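# Hang the held T-shirt hanger on the rail's red tape

## Task

The right gripper starts out holding a hanger that carries a T-shirt. Put that hanger on the rail so its hook sits on the red tape and the hanger is about perpendicular to the rail, then leave it hanging motionless with the T-shirt still roughly centred on it. Any other hanger must still be on the rail at the end. The rack is free-standing: leave it where it stands, because a tip beyond a slight lean ends the scene at once as a failure. The result only counts if it stays in place without the robot, so release the hanger and move the grippers away before finishing.

## Robot and tools

Robot: two arms, left_arm and right_arm, each ending in a parallel gripper. The right gripper starts out holding the hanger. The left arm may help but must never strike or shove the right arm hard, since that can end the scene.

World frame: the origin lies on the table top midway between the arms. +z is up, +x reaches out across the table, and left_arm sits toward +y. The names left and right do not describe image sides. Gripper frame: the fingers extend along the gripper's +z, and they open and close along its y. The reported end_effector_position is the point between the pads, roughly 1 cm short of the fingertips.

execute_actions(actions): a list of actions, run one after another. Each action is a table of up to 15 rows; each row lasts one control step (1/30 s), and if fewer than 15 rows are given the final row is repeated until 15 steps have passed. Every row is a single flat list of 14 numbers, all in [-1, 1], covering both arms even when one stays still: dx, dy, dz, rx, ry, rz, opening for left_arm, then the same seven for right_arm. dx..rz are an offset, in that gripper's own axes, from its measured pose at the start of the action (for a call's first action, from the last pose any result reported). Each row is measured from that same starting pose, not added to the row before. Scale: 1.0 equals 0.6 m of translation or 180 degrees of rotation; rx, ry, rz form one rotation vector. opening is absolute, not an offset: +1 fully open (0.093 m), -1 closed. An empty list returns the current state and images.

move(target, speed, blocking): target is one such 14-number row (offsets from the pose in the latest result that shows one, opening absolute). Each gripper travels in a straight line to its target and both arrive together, over 0.5 to 10 s; longer trips are cut off at 10 s short of the goal. Rotation takes the shorter direction. speed is the path's top speed in m/s, 0.002 to 0.5, default 0.25; rotation is capped at twice that value in rad/s. Paths ignore obstacles and the other arm, grippers lag and may overshoot speed, especially near a straight arm. Faster contact hits harder, and aiming further past a contact presses harder. The opening is applied at the start. blocking=false returns after 0.5 s while motion continues; use wait(0) to check, and call wait or stop before sending new actions or moves. The result adds a move: line giving the ending (done, off_target, moving, held, fault) and the limits that acted (paced: the sent pose was clipped; held: a check blocked steps and the arm may then jump faster than speed), plus each gripper's distance from its target.

wait(seconds): 0 to 10; the arms keep their last command and a running move continues. stop(): brakes a running move; it needs braking room, and fingers keep moving. zoom_image(camera, region): camera is cam_high, cam_low, cam_left_wrist or cam_right_wrist; region is [x0, y0, x1, y1] in pixels of that 504x504 image, origin top-left, at most 504 by 504. finished_scene(scene): pass the current scene's integer number; it ends that scene permanently and reports success.

Controller behaviour: every step the commanded pose is clipped to within 70 mm and 16 degrees of the measured pose, then solved by damped inverse kinematics favouring position over orientation. After an action an arm goes at most to its last clipped pose, so long moves need follow-up commands. Friction may leave the gripper up to about 31 mm off, and very small commands may not move it. Elbows stop just short of straight. Joint limits (rad): waist -2.618 to 3.054, shoulder 0.000 to 3.142, elbow 0.000 to 3.142, wrist pitch -1.571 to 1.571, wrist yaw -1.571 to 1.571, wrist roll -2.094 to 2.094. To hold an arm still, first send the offset back to where it should be, then zeros, always with its intended opening.

Results: the state line lists per arm end_effector_position (m) and end_effector_quat_wxyz in the world frame; printed positions can be off, more at long reach. Hand target lines show what each arm is currently driven toward. A pose unreachable line means a clearance check altered or blocked that arm's command. Step readings list positions at some steps; HELD with an arm label marks steps partly held back. Joint positions end with the gripper opening in metres (floors at zero). Joint torques are raw drive outputs with offsets and noise, not clean contact signals. FAULT or OVER-TEMPERATURE FAULT lines report arm stops. Camera calibration lines give K, distortion D and T_world_to_cam for projecting world points.

Grip: grip_measured is the motor position on the +1 open / -1 closed scale. Pads meet near -0.94 and each mm of object width adds about 0.0208; readings carry a fixed per-gripper bias up to about 0.02. Commanding further below an object's width reading squeezes harder, up to roughly 50 to 62 N per pad, less on parts under about 5 mm. Keep resending the closing value to maintain a hold.

Heat: holding loads warms motors. A MOTOR HOT line appears at 75 °C; at 90 °C that arm halts for 10 seconds; at 100 °C it goes limp and drops. Avoid long loaded holds.

Avoid: dropping the hanger, knocking rigid items off the table, slamming or pressing hard, tipping or dragging the rack, pulling other hangers off the rail, and arm-to-arm collisions. Loose objects may be nudged occasionally by outside pushes. The robot holds its last command while you deliberate, so keep replies short during delicate phases. After the hook is seated on the red tape and the hanger is still, open the right gripper, back away, and confirm it stays before finishing.

Each tool is called after "Call:" by a JSON object that holds its "method" and its "body".

## Session

Call:
{"method": "execute_actions", "body": {"actions": []}}

Scene clock: 0.00 s.
left_arm: end_effector_position=(+0.3571, +0.3283, +0.4018) grip_measured=+1.000 end_effector_quat_wxyz=(+0.701, -0.057, +0.708, +0.064) | right_arm: end_effector_position=(+0.3340, +0.0639, +0.4139) grip_measured=-0.829 end_effector_quat_wxyz=(+0.540, -0.248, +0.788, +0.164)
Joint positions: left_arm=[-0.009  1.062  1.061 -0.007 -0.006  0.012  0.093] | right_arm=[ 0.92   1.67   1.962 -0.697  0.396  0.154  0.005]
Joint velocities: left_arm=[ 0.007  0.007  0.017 -0.037 -0.007 -0.007  0.   ] | right_arm=[-0.007  0.032  0.002  0.007  0.007 -0.095 -0.   ]
Joint torques (N m, as the arm reports them, + toward a larger angle): no reading
Motor temperatures (°C, as the motors report them): left_arm=[23 25 24 24 24 23] | right_arm=[26 24 26 22 23 25]
Hand target (left_arm): +0.357, +0.328, +0.402; +0.701, -0.057, +0.708, +0.064
Hand target (right_arm): +0.335, +0.066, +0.420; +0.549, -0.242, +0.782, +0.172

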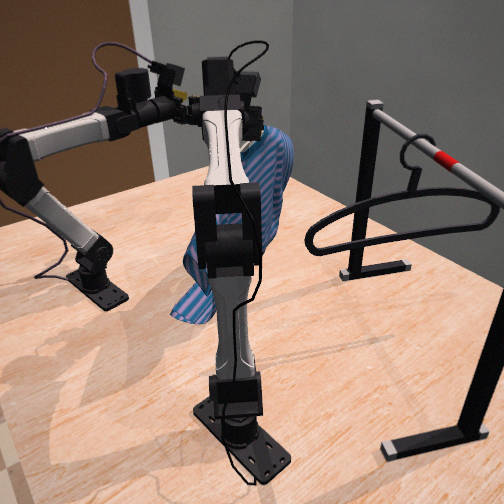

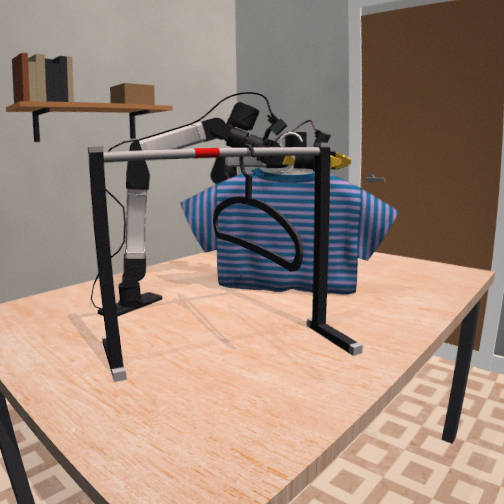

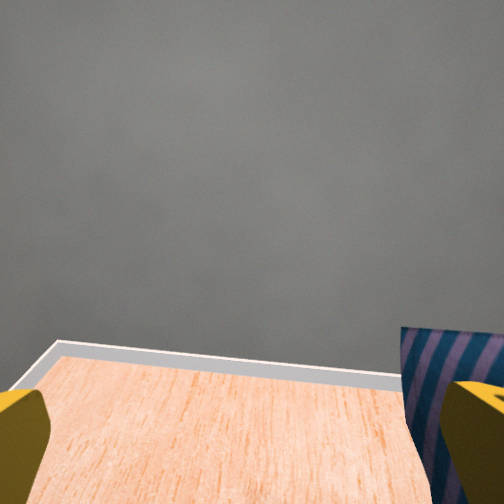

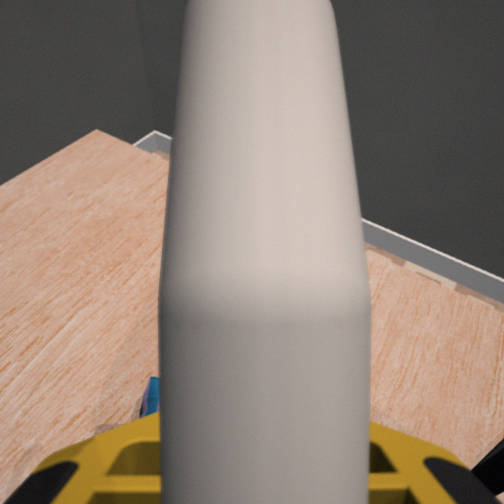

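Call:
{"method": "zoom_image", "body": {"camera": "cam_low", "region": [180, 90, 400, 250]}}

Call:
{"method": "zoom_image", "body": {"camera": "cam_high", "region": [130, 30, 330, 200]}}

Region (180, 90, 400, 250) of cam_low's 504x504 image, scaled by 2.291, with more detail than that image has; it fills the top 367 rows of this view, and the rest is white.

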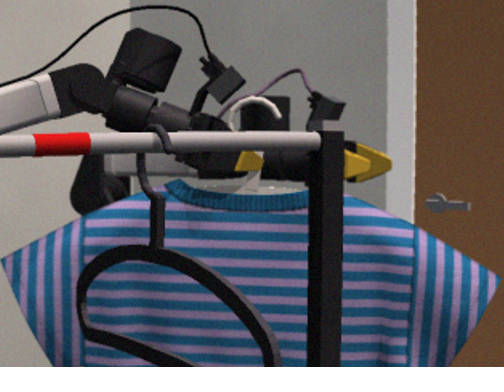

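Region (130, 30, 330, 200) of cam_high's 504x504 image, scaled by 2.520, with more detail than that image has; it fills the top 428 rows of this view, and the rest is white.

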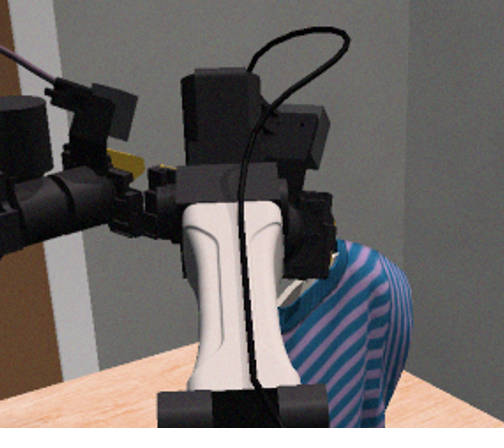

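Call:
{"method": "move", "body": {"target": [0,0,0,0,0,0,1,0.086,0.04,-0.294,0.285,0.003,0.111,-1], "speed": 0.2}}

Scene clock: 24.13 s.
left_arm: end_effector_position=(+0.3571, +0.3283, +0.4018) grip_measured=+1.000 end_effector_quat_wxyz=(+0.701, -0.057, +0.708, +0.064) | right_arm: end_effector_position=(+0.1711, -0.0129, +0.4208) grip_measured=-0.976 end_effector_quat_wxyz=(+0.606, -0.025, +0.789, +0.099)
Joint positions: left_arm=[-0.009  1.062  1.061 -0.007 -0.006  0.012  0.093] | right_arm=[ 1.547  1.626  2.038 -1.571  1.298  1.276  0.   ]
Joint velocities: left_arm=[ 0.007 -0.037  0.002 -0.037  0.022 -0.051  0.   ] | right_arm=[-0.017  0.002 -0.007 -0.066 -0.051  0.022  0.   ]
Joint torques (N m, as the arm reports them, + toward a larger angle): left_arm=[-0.28 -3.43  7.08  2.24 -0.19 -0.03] | right_arm=[ 0.74 -6.57  3.96  0.77  0.86 -0.03]
Motor temperatures (°C, as the motors report them): left_arm=[23 25 28 28 24 23] | right_arm=[26 28 29 27 23 25]
Hand target (left_arm): +0.357, +0.328, +0.402; +0.701, -0.057, +0.708, +0.064
Hand target (right_arm): +0.170, -0.019, +0.428; +0.618, -0.019, +0.779, +0.105
Off the commanded pose (left_arm): 0.000 m, 0 deg.
Off the commanded pose (right_arm): 0.012 m, 31 deg; orientation clipped at the last step of the last action.
joint sent to its limit (right arm) — the command would take joint 4 (wrist pitch) past its lower limit, so that joint was sent only as far as its limit.
move: off_target (right_arm); limits=paced
camera_calibration (this result's frames):
cam_right_wrist: T_world_to_cam=[[0.163499, -0.979835, -0.114849, 0.0102477], [-0.634589, -0.01532, -0.772698, 0.471815], [0.755357, 0.199218, -0.624298, 0.218253], [0, 0, 0, 1]] pos_world=[0.132874, -0.0262107, 0.502002]

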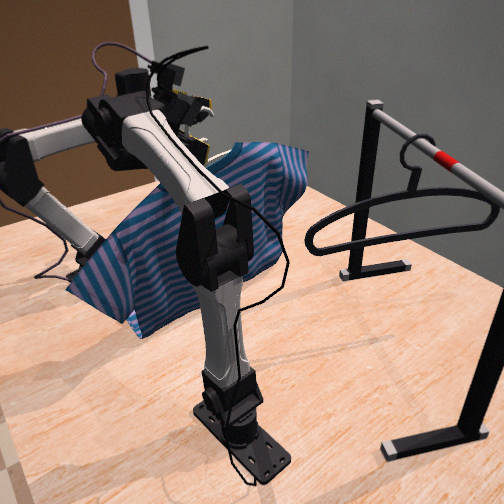

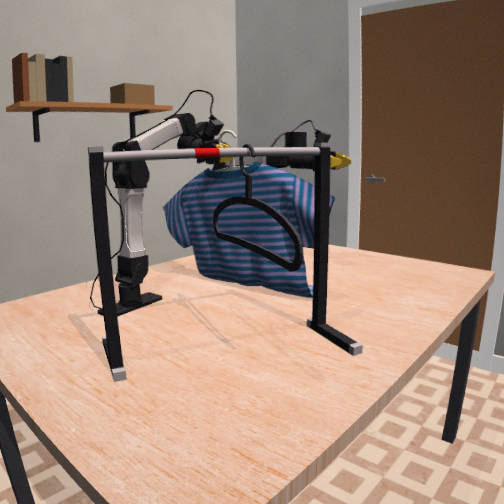

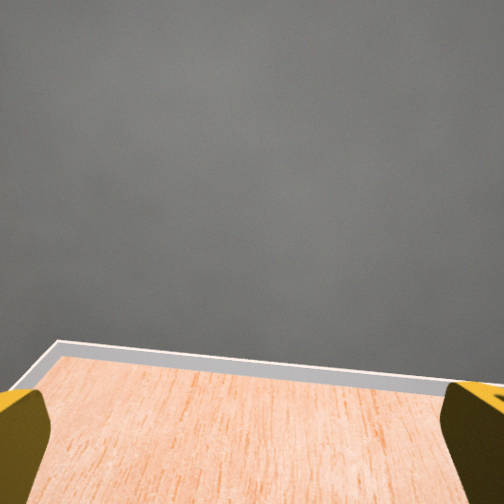

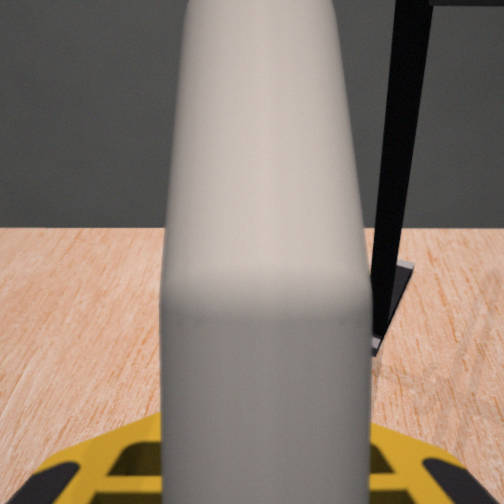

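Call:
{"method": "move", "body": {"target": [0,0,0,0,0,0,1,-0.072,-0.432,-0.008,0.18,-0.024,0.005,-1], "speed": 0.2}}

Scene clock: 31.93 s.
left_arm: end_effector_position=(+0.3571, +0.3283, +0.4018) grip_measured=+1.000 end_effector_quat_wxyz=(+0.701, -0.057, +0.708, +0.064) | right_arm: end_effector_position=(+0.2189, -0.2684, +0.4294) grip_measured=-0.976 end_effector_quat_wxyz=(+0.641, +0.099, +0.760, -0.039)
Joint positions: left_arm=[-0.009  1.062  1.061 -0.007 -0.006  0.012  0.093] | right_arm=[ 1.149  0.951  1.568 -1.571  1.356  1.012  0.   ]
Joint velocities: left_arm=[ 0.007  0.007  0.007 -0.037  0.066 -0.037  0.   ] | right_arm=[ 0.007  0.007 -0.017  0.022 -0.081 -0.066  0.   ]
Joint torques (N m, as the arm reports them, + toward a larger angle): left_arm=[-0.35 -3.56  6.82  2.25 -0.24  0.02] | right_arm=[-1.24  1.32  4.32  0.94  0.71 -0.16]
Motor temperatures (°C, as the motors report them): left_arm=[23 25 29 29 24 23] | right_arm=[26 29 29 26 24 25]
Hand target (left_arm): +0.357, +0.328, +0.402; +0.701, -0.057, +0.708, +0.064
Hand target (right_arm): +0.220, -0.272, +0.432; +0.649, +0.102, +0.752, -0.058
Off the commanded pose (left_arm): 0.000 m, 0 deg.
Off the commanded pose (right_arm): 0.003 m, 12 deg.
joint sent to its limit (right arm) — the command would take joint 4 (wrist pitch) past its lower limit, so that joint was sent only as far as its limit.
move: off_target (right_arm); limits=paced
camera_calibration (this result's frames):
cam_right_wrist: T_world_to_cam=[[-0.197412, -0.978734, -0.0557526, -0.193042], [-0.547267, 0.157213, -0.82206, 0.55327], [0.813343, -0.131773, -0.566665, 0.112122], [0, 0, 0, 1]] pos_world=[0.173484, -0.261143, 0.507594]

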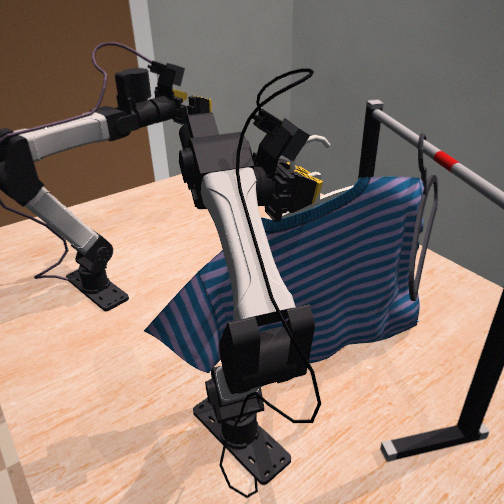

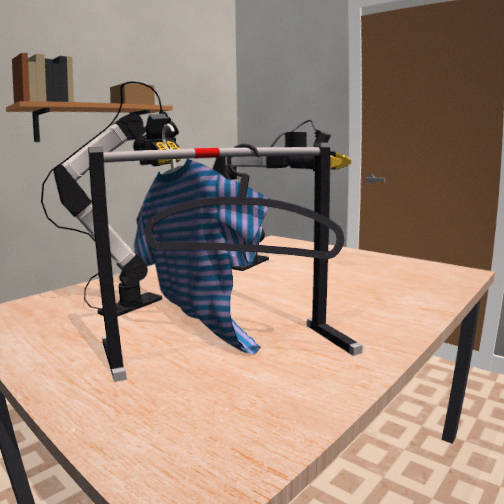

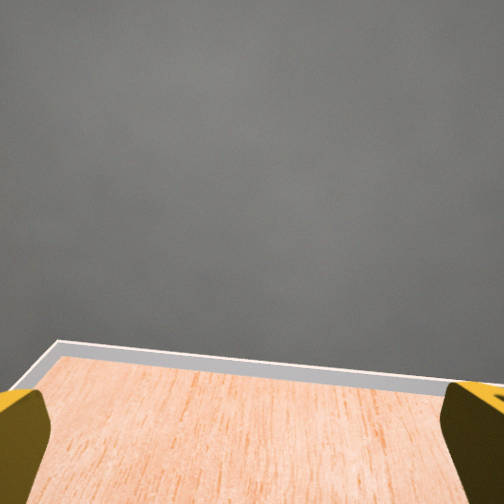

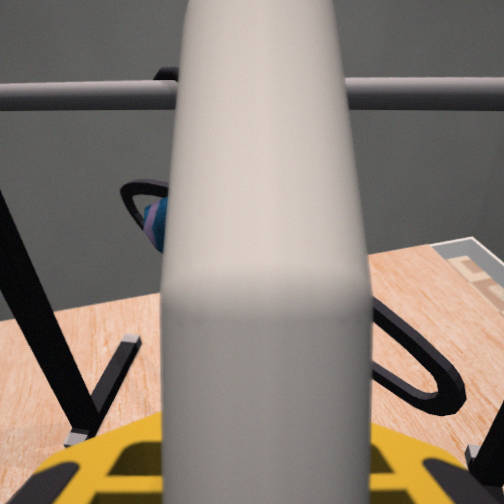

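Call:
{"method": "move", "body": {"target": [0,0,0,0,0,0,1,-0.062,-0.038,0.26,0.02,0,-0.06,-1], "speed": 0.1}}

Call:
{"method": "zoom_image", "body": {"camera": "cam_high", "region": [300, 60, 504, 260]}}

Call:
{"method": "zoom_image", "body": {"camera": "cam_low", "region": [100, 80, 320, 240]}}

Scene clock: 43.83 s.
left_arm: end_effector_position=(+0.3571, +0.3283, +0.4018) grip_measured=+1.000 end_effector_quat_wxyz=(+0.701, -0.057, +0.708, +0.064) | right_arm: end_effector_position=(+0.3649, -0.3183, +0.4050) grip_measured=-0.976 end_effector_quat_wxyz=(+0.589, +0.028, +0.798, -0.126)
Joint positions: left_arm=[-0.009  1.062  1.061 -0.007 -0.006  0.012  0.093] | right_arm=[ 0.06   1.058  1.358 -0.603  0.395 -0.056  0.   ]
Joint velocities: left_arm=[ 0.007 -0.002 -0.012  0.066  0.051  0.022  0.   ] | right_arm=[-0.012  0.012  0.002  0.022 -0.051  0.022  0.   ]
Joint torques (N m, as the arm reports them, + toward a larger angle): left_arm=[-0.34 -3.35  6.96  2.26 -0.21 -0.04] | right_arm=[-1.28 -1.93  8.78  2.5   0.14 -0.2 ]
Motor temperatures (°C, as the motors report them): left_arm=[23 25 30 30 24 23] | right_arm=[26 28 29 26 24 25]
Hand target (left_arm): +0.357, +0.328, +0.402; +0.701, -0.057, +0.708, +0.064
Hand target (right_arm): +0.367, -0.323, +0.439; +0.635, +0.045, +0.761, -0.124
Off the commanded pose (left_arm): 0.000 m, 0 deg.
Off the commanded pose (right_arm): 0.033 m, 7 deg.
move: off_target (right_arm)
camera_calibration (this result's frames):
cam_right_wrist: T_world_to_cam=[[-0.189049, -0.965441, 0.179398, -0.30843], [-0.66704, -0.00781473, -0.744981, 0.580959], [0.720637, -0.260504, -0.64251, -0.00347247], [0, 0, 0, 1]] pos_world=[0.331717, -0.294135, 0.485904]

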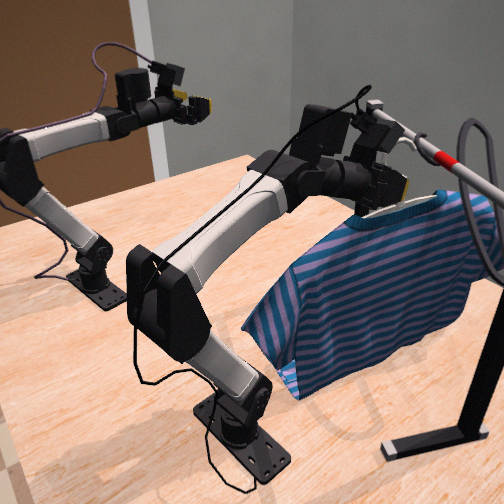

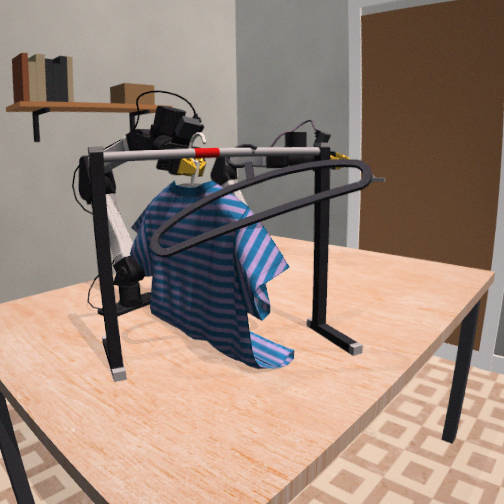

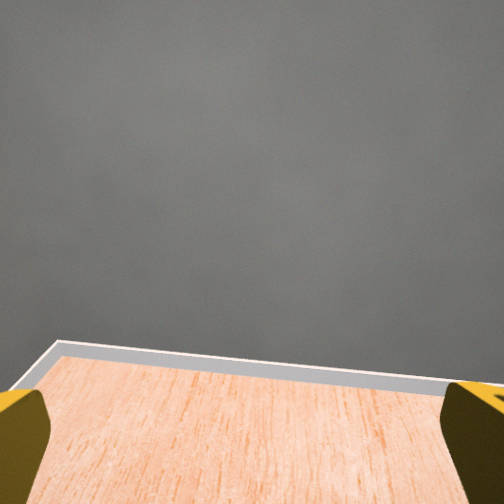

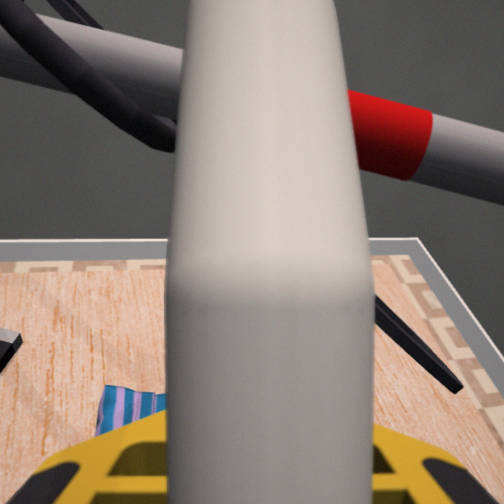

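Region (300, 60, 504, 260) of cam_high's 504x504 image, scaled by 2.471, with more detail than that image has; it fills the top 494 rows of this view, and the rest is white.

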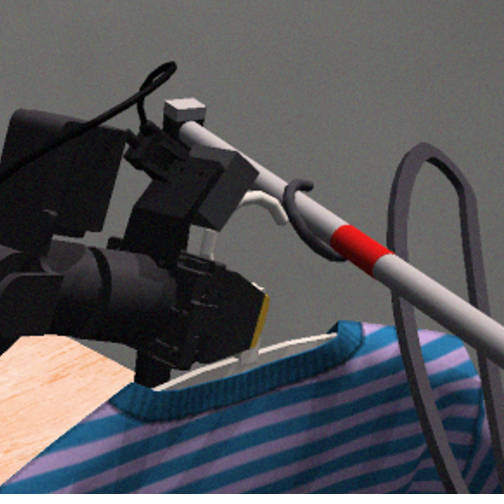

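Region (100, 80, 320, 240) of cam_low's 504x504 image, scaled by 2.291, with more detail than that image has; it fills the top 367 rows of this view, and the rest is white.

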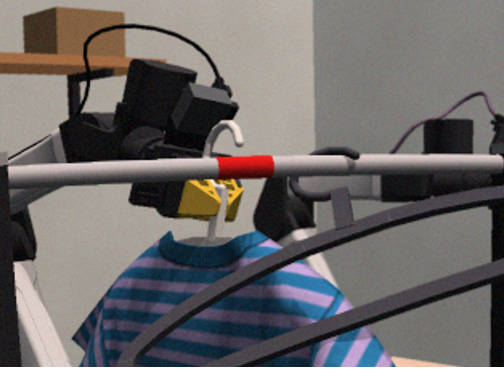

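Call:
{"method": "move", "body": {"target": [0,0,0,0,0,0,1,-0.06,-0.058,-0.028,0.03,0,0.04,-1], "speed": 0.06}}

Call:
{"method": "zoom_image", "body": {"camera": "cam_low", "region": [100, 80, 320, 240]}}

Scene clock: 51.37 s.
left_arm: end_effector_position=(+0.3571, +0.3283, +0.4018) grip_measured=+1.000 end_effector_quat_wxyz=(+0.701, -0.057, +0.708, +0.064) | right_arm: end_effector_position=(+0.3499, -0.3330, +0.4229) grip_measured=-0.976 end_effector_quat_wxyz=(+0.561, +0.078, +0.816, -0.117)
Joint positions: left_arm=[-0.009  1.062  1.061 -0.007 -0.006  0.012  0.093] | right_arm=[ 0.026  1.11   1.549 -0.823  0.405  0.048  0.   ]
Joint velocities: left_arm=[-0.037  0.002 -0.002  0.037  0.022  0.007  0.   ] | right_arm=[-0.002 -0.002 -0.017 -0.095  0.051 -0.022  0.   ]
Joint torques (N m, as the arm reports them, + toward a larger angle): left_arm=[-0.16 -3.53  6.95  2.23 -0.24 -0.02] | right_arm=[-1.48 -1.6   8.75  2.28  0.45 -0.05]
Motor temperatures (°C, as the motors report them): left_arm=[23 26 31 30 24 23] | right_arm=[26 27 31 29 24 25]
Hand target (left_arm): +0.357, +0.328, +0.402; +0.701, -0.057, +0.708, +0.064
Hand target (right_arm): +0.351, -0.344, +0.449; +0.593, +0.106, +0.788, -0.126
Off the commanded pose (left_arm): 0.000 m, 0 deg.
Off the commanded pose (right_arm): 0.029 m, 6 deg.
move: off_target (right_arm)
camera_calibration (this result's frames):
cam_right_wrist: T_world_to_cam=[[-0.253622, -0.960547, 0.114132, -0.276839], [-0.701886, 0.101556, -0.705012, 0.615897], [0.665606, -0.258914, -0.699951, 0.0591283], [0, 0, 0, 1]] pos_world=[0.322721, -0.313155, 0.507198]

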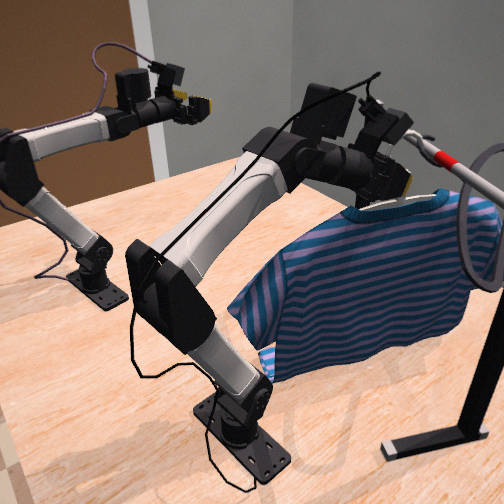

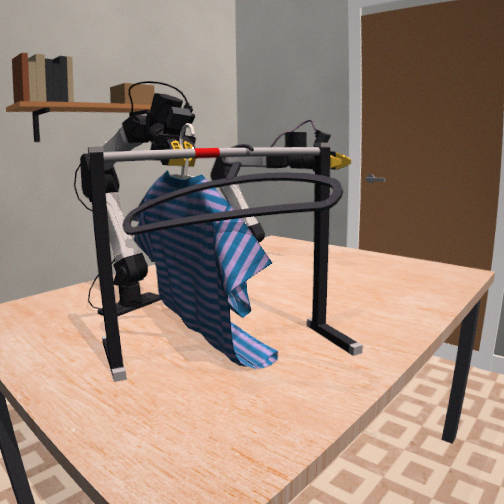

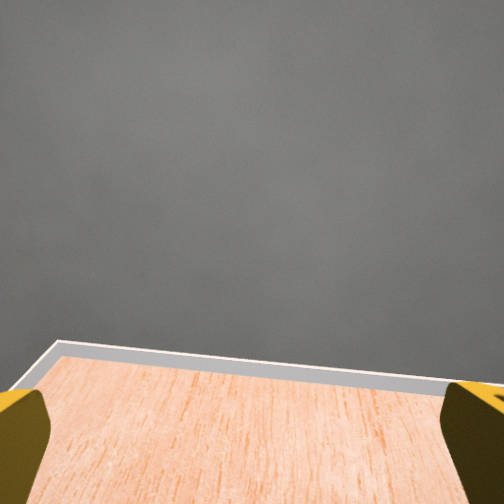

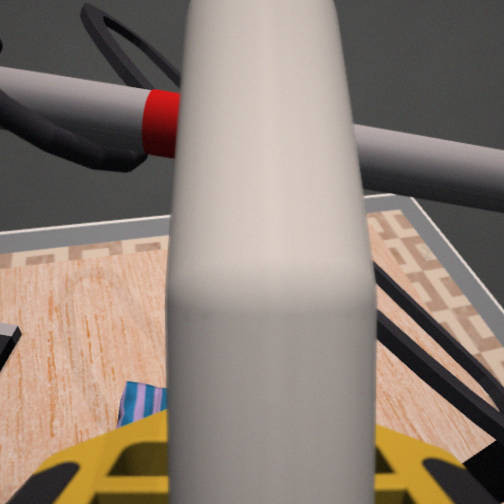

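Region (100, 80, 320, 240) of cam_low's 504x504 image, scaled by 2.291, with more detail than that image has; it fills the top 367 rows of this view, and the rest is white.

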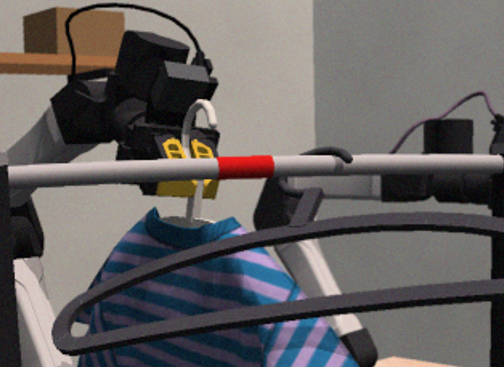

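Call:
{"method": "move", "body": {"target": [0,0,0,0,0,0,1,-0.057,-0.016,0.085,0,0,0,-1], "speed": 0.04}}

Call:
{"method": "zoom_image", "body": {"camera": "cam_low", "region": [100, 80, 320, 240]}}

Call:
{"method": "zoom_image", "body": {"camera": "cam_high", "region": [300, 60, 504, 260]}}

Scene clock: 60.43 s.
left_arm: end_effector_position=(+0.3571, +0.3283, +0.4018) grip_measured=+1.000 end_effector_quat_wxyz=(+0.701, -0.057, +0.708, +0.064) | right_arm: end_effector_position=(+0.3974, -0.3492, +0.4091) grip_measured=-0.976 end_effector_quat_wxyz=(+0.520, +0.067, +0.844, -0.112)
Joint positions: left_arm=[-0.009  1.062  1.061 -0.007 -0.006  0.012  0.093] | right_arm=[-0.095  1.298  1.684 -0.854  0.272  0.001  0.   ]
Joint velocities: left_arm=[-0.007 -0.032 -0.012  0.066 -0.037  0.007  0.   ] | right_arm=[ 0.012 -0.007 -0.002  0.007 -0.022 -0.022  0.   ]
Joint torques (N m, as the arm reports them, + toward a larger angle): left_arm=[-0.03 -3.75  7.2   2.2  -0.19  0.01] | right_arm=[-1.64 -3.21  8.71  2.29  0.14 -0.13]
Motor temperatures (°C, as the motors report them): left_arm=[23 26 31 31 24 23] | right_arm=[26 27 33 31 24 25]
Hand target (left_arm): +0.357, +0.328, +0.402; +0.701, -0.057, +0.708, +0.064
Hand target (right_arm): +0.403, -0.356, +0.438; +0.561, +0.078, +0.816, -0.118
Off the commanded pose (left_arm): 0.000 m, 0 deg.
Off the commanded pose (right_arm): 0.031 m, 6 deg.
move: off_target (right_arm)
camera_calibration (this result's frames):
cam_right_wrist: T_world_to_cam=[[-0.22335, -0.965923, 0.1308, -0.299548], [-0.770767, 0.0928708, -0.630312, 0.634904], [0.596685, -0.241596, -0.765244, 0.0737488], [0, 0, 0, 1]] pos_world=[0.378454, -0.330486, 0.495804]

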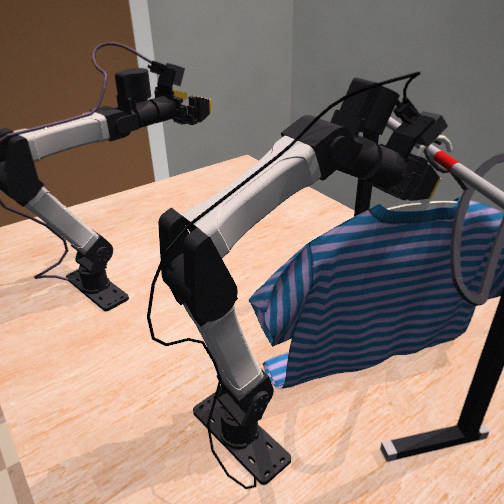

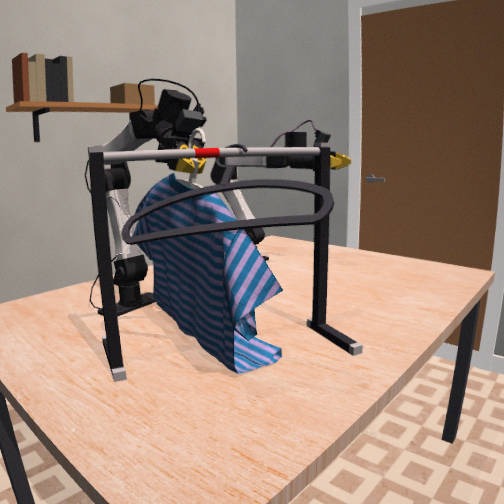

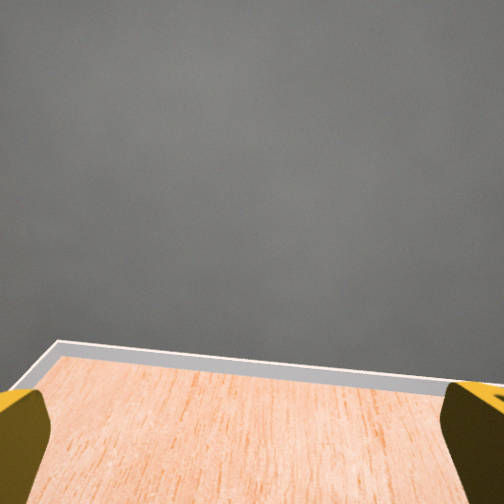

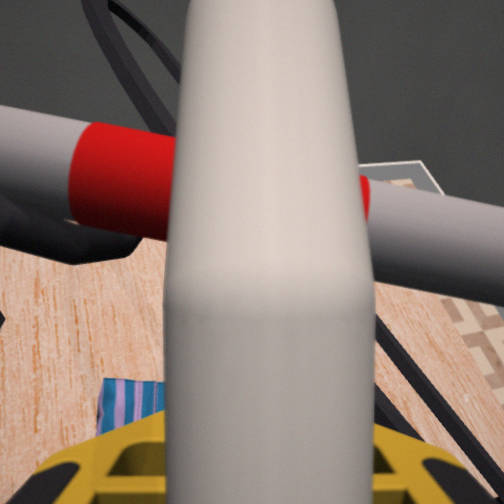

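Region (100, 80, 320, 240) of cam_low's 504x504 image, scaled by 2.291, with more detail than that image has; it fills the top 367 rows of this view, and the rest is white.

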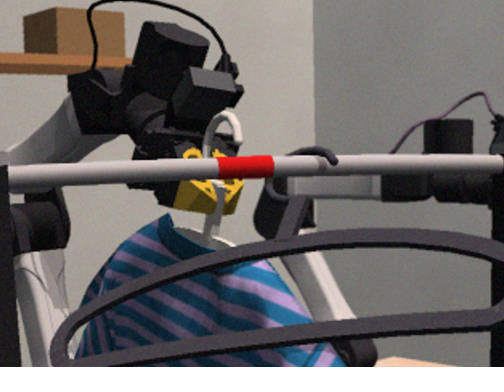

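Region (300, 60, 504, 260) of cam_high's 504x504 image, scaled by 2.471, with more detail than that image has; it fills the top 494 rows of this view, and the rest is white.

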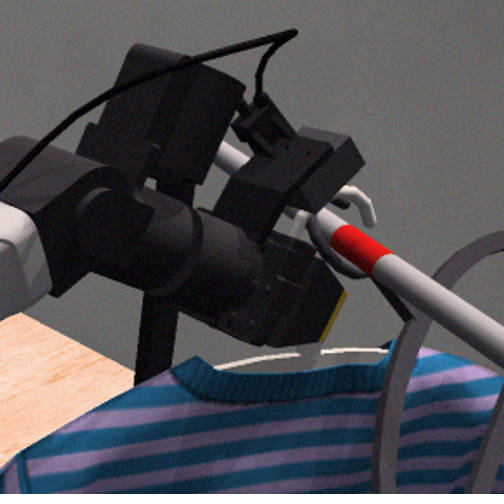

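Call:
{"method": "move", "body": {"target": [0,0,0,0,0,0,1,-0.067,-0.008,0.012,0,-0.03,0,-1], "speed": 0.04}}

Call:
{"method": "zoom_image", "body": {"camera": "cam_low", "region": [100, 80, 320, 240]}}

Call:
{"method": "zoom_image", "body": {"camera": "cam_high", "region": [300, 60, 504, 260]}}

Scene clock: 66.47 s.
left_arm: end_effector_position=(+0.3571, +0.3283, +0.4018) grip_measured=+1.000 end_effector_quat_wxyz=(+0.701, -0.057, +0.708, +0.064) | right_arm: end_effector_position=(+0.4079, -0.3490, +0.4141) grip_measured=-0.976 end_effector_quat_wxyz=(+0.516, +0.052, +0.848, -0.112)
Joint positions: left_arm=[-0.009  1.062  1.061 -0.007 -0.006  0.012  0.093] | right_arm=[-0.106  1.349  1.752 -0.876  0.246 -0.028  0.   ]
Joint velocities: left_arm=[ 0.007 -0.012  0.002 -0.007 -0.022  0.007  0.   ] | right_arm=[ 0.007  0.007 -0.007 -0.022 -0.037 -0.11   0.   ]
Joint torques (N m, as the arm reports them, + toward a larger angle): left_arm=[-0.34 -3.34  7.16  2.23 -0.26  0.02] | right_arm=[-1.36 -2.82  8.63  2.46  0.12 -0.2 ]
Motor temperatures (°C, as the motors report them): left_arm=[23 26 31 31 24 23] | right_arm=[26 27 33 32 24 25]
Hand target (left_arm): +0.357, +0.328, +0.402; +0.701, -0.057, +0.708, +0.064
Hand target (right_arm): +0.418, -0.355, +0.442; +0.559, +0.061, +0.819, -0.116
Off the commanded pose (left_arm): 0.000 m, 0 deg.
Off the commanded pose (right_arm): 0.032 m, 6 deg.
move: off_target (right_arm)
camera_calibration (this result's frames):
cam_right_wrist: T_world_to_cam=[[-0.197576, -0.96929, 0.146424, -0.315826], [-0.780906, 0.0653331, -0.621223, 0.636874], [0.592579, -0.237082, -0.769833, 0.0765218], [0, 0, 0, 1]] pos_world=[0.389593, -0.329594, 0.500794]

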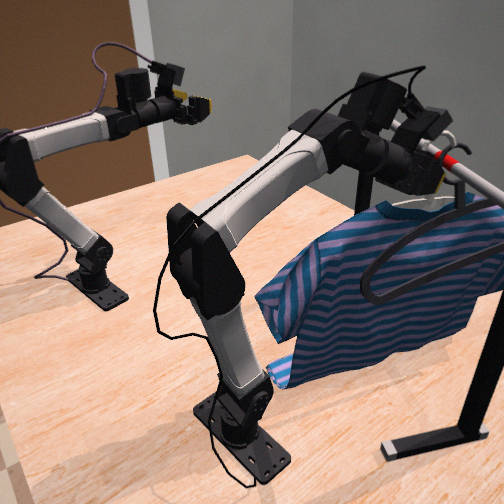

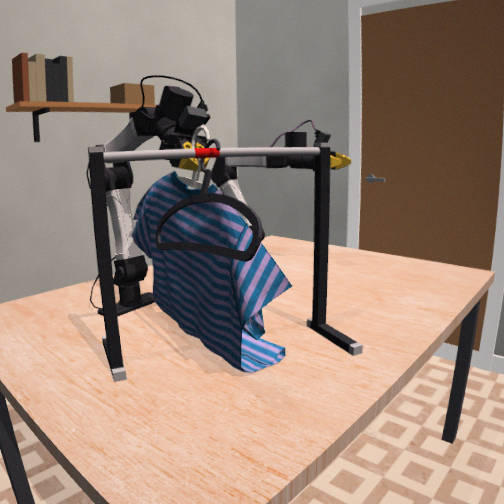

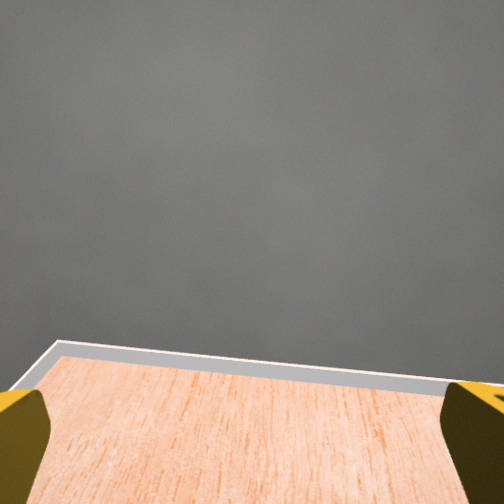

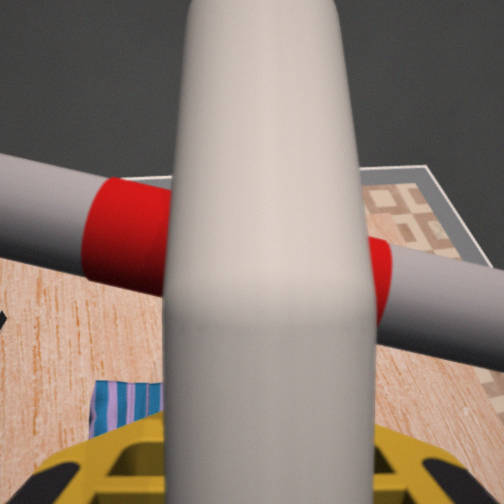

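Region (100, 80, 320, 240) of cam_low's 504x504 image, scaled by 2.291, with more detail than that image has; it fills the top 367 rows of this view, and the rest is white.

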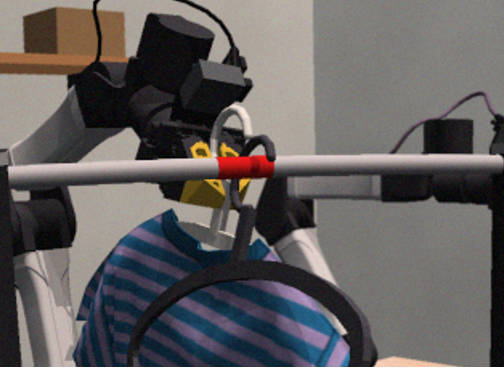

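Region (300, 60, 504, 260) of cam_high's 504x504 image, scaled by 2.471, with more detail than that image has; it fills the top 494 rows of this view, and the rest is white.

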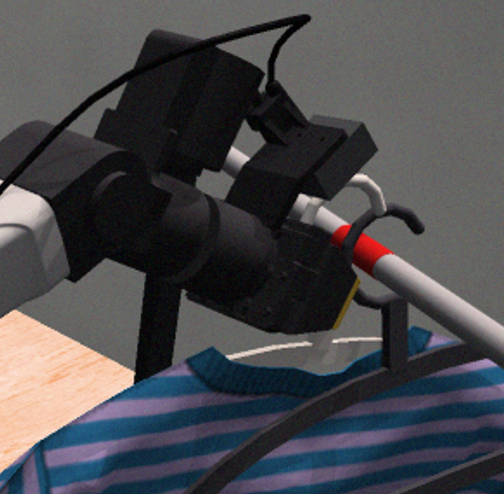

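Call:
{"method": "move", "body": {"target": [0,0,0,0,0,0,1,0.04,0.003,0.03,0,0,0,-1], "speed": 0.03}}

Call:
{"method": "zoom_image", "body": {"camera": "cam_low", "region": [100, 80, 320, 240]}}

Call:
{"method": "zoom_image", "body": {"camera": "cam_high", "region": [300, 60, 504, 260]}}

Scene clock: 72.40 s.
left_arm: end_effector_position=(+0.3571, +0.3283, +0.4018) grip_measured=+1.000 end_effector_quat_wxyz=(+0.701, -0.057, +0.708, +0.064) | right_arm: end_effector_position=(+0.4166, -0.3490, +0.3854) grip_measured=-0.976 end_effector_quat_wxyz=(+0.514, +0.052, +0.849, -0.112)
Joint positions: left_arm=[-0.009  1.062  1.061 -0.007 -0.006  0.012  0.093] | right_arm=[-0.106  1.318  1.598 -0.757  0.245 -0.028  0.   ]
Joint velocities: left_arm=[-0.007 -0.002 -0.007 -0.007 -0.007 -0.022  0.   ] | right_arm=[-0.002  0.002 -0.017  0.066 -0.007 -0.037  0.   ]
Joint torques (N m, as the arm reports them, + toward a larger angle): left_arm=[-0.2  -3.57  7.12  2.27 -0.2  -0.07] | right_arm=[-1.08 -5.18  5.19  1.8  -0.01 -0.15]
Motor temperatures (°C, as the motors report them): left_arm=[23 26 32 31 24 23] | right_arm=[26 27 34 33 24 25]
Hand target (left_arm): +0.357, +0.328, +0.402; +0.701, -0.057, +0.708, +0.064
Hand target (right_arm): +0.413, -0.352, +0.385; +0.516, +0.052, +0.848, -0.112
Off the commanded pose (left_arm): 0.000 m, 0 deg.
Off the commanded pose (right_arm): 0.005 m, 0 deg.
move: done
camera_calibration (this result's frames):
cam_right_wrist: T_world_to_cam=[[-0.196345, -0.969492, 0.146744, -0.310577], [-0.783547, 0.0651589, -0.617906, 0.625556], [0.589494, -0.236304, -0.772436, 0.051873], [0, 0, 0, 1]] pos_world=[0.398594, -0.329605, 0.472179]

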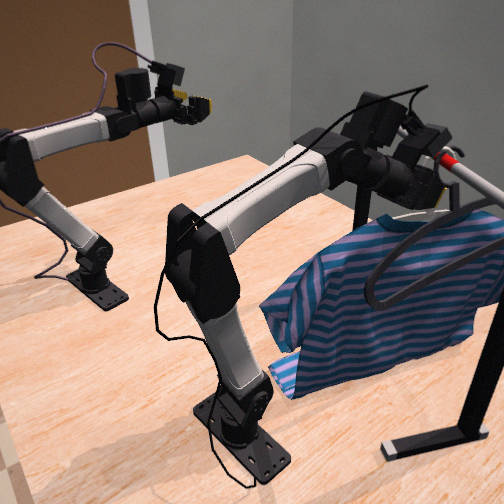

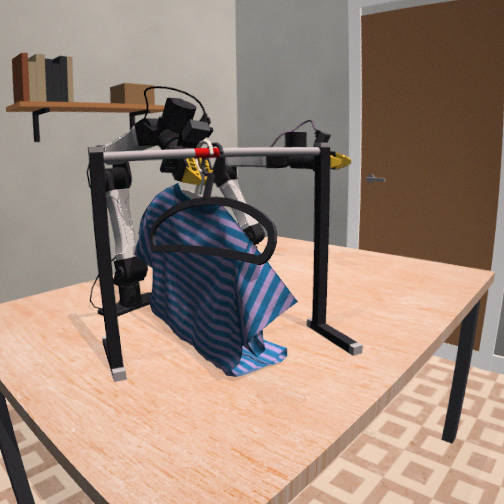

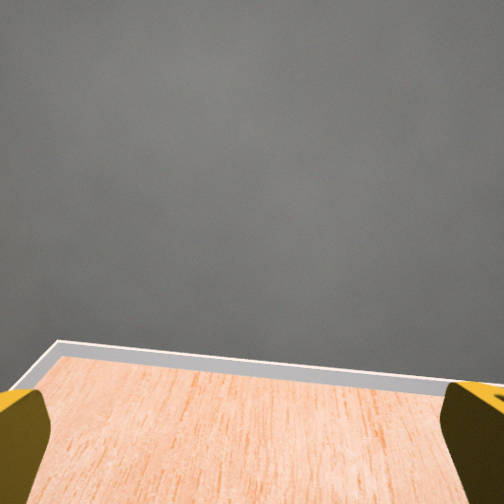

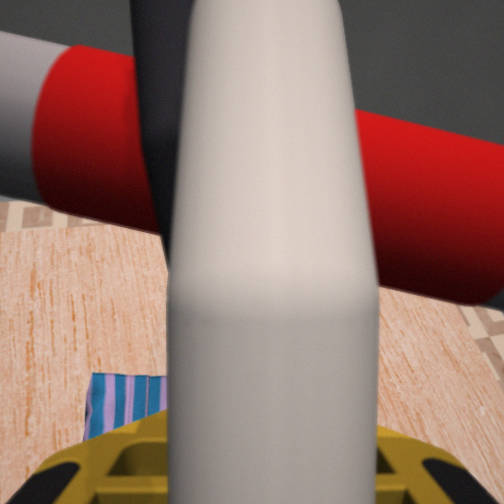

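Region (100, 80, 320, 240) of cam_low's 504x504 image, scaled by 2.291, with more detail than that image has; it fills the top 367 rows of this view, and the rest is white.

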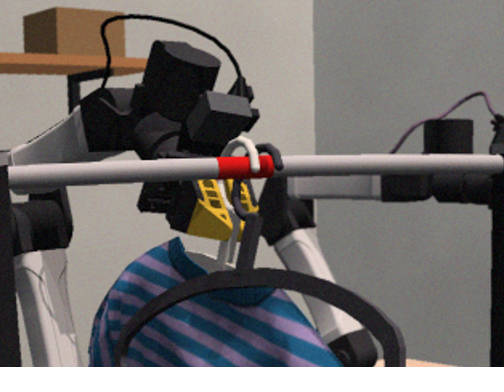

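Region (300, 60, 504, 260) of cam_high's 504x504 image, scaled by 2.471, with more detail than that image has; it fills the top 494 rows of this view, and the rest is white.

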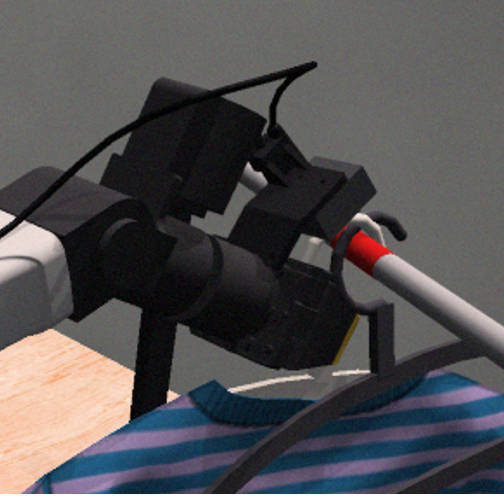

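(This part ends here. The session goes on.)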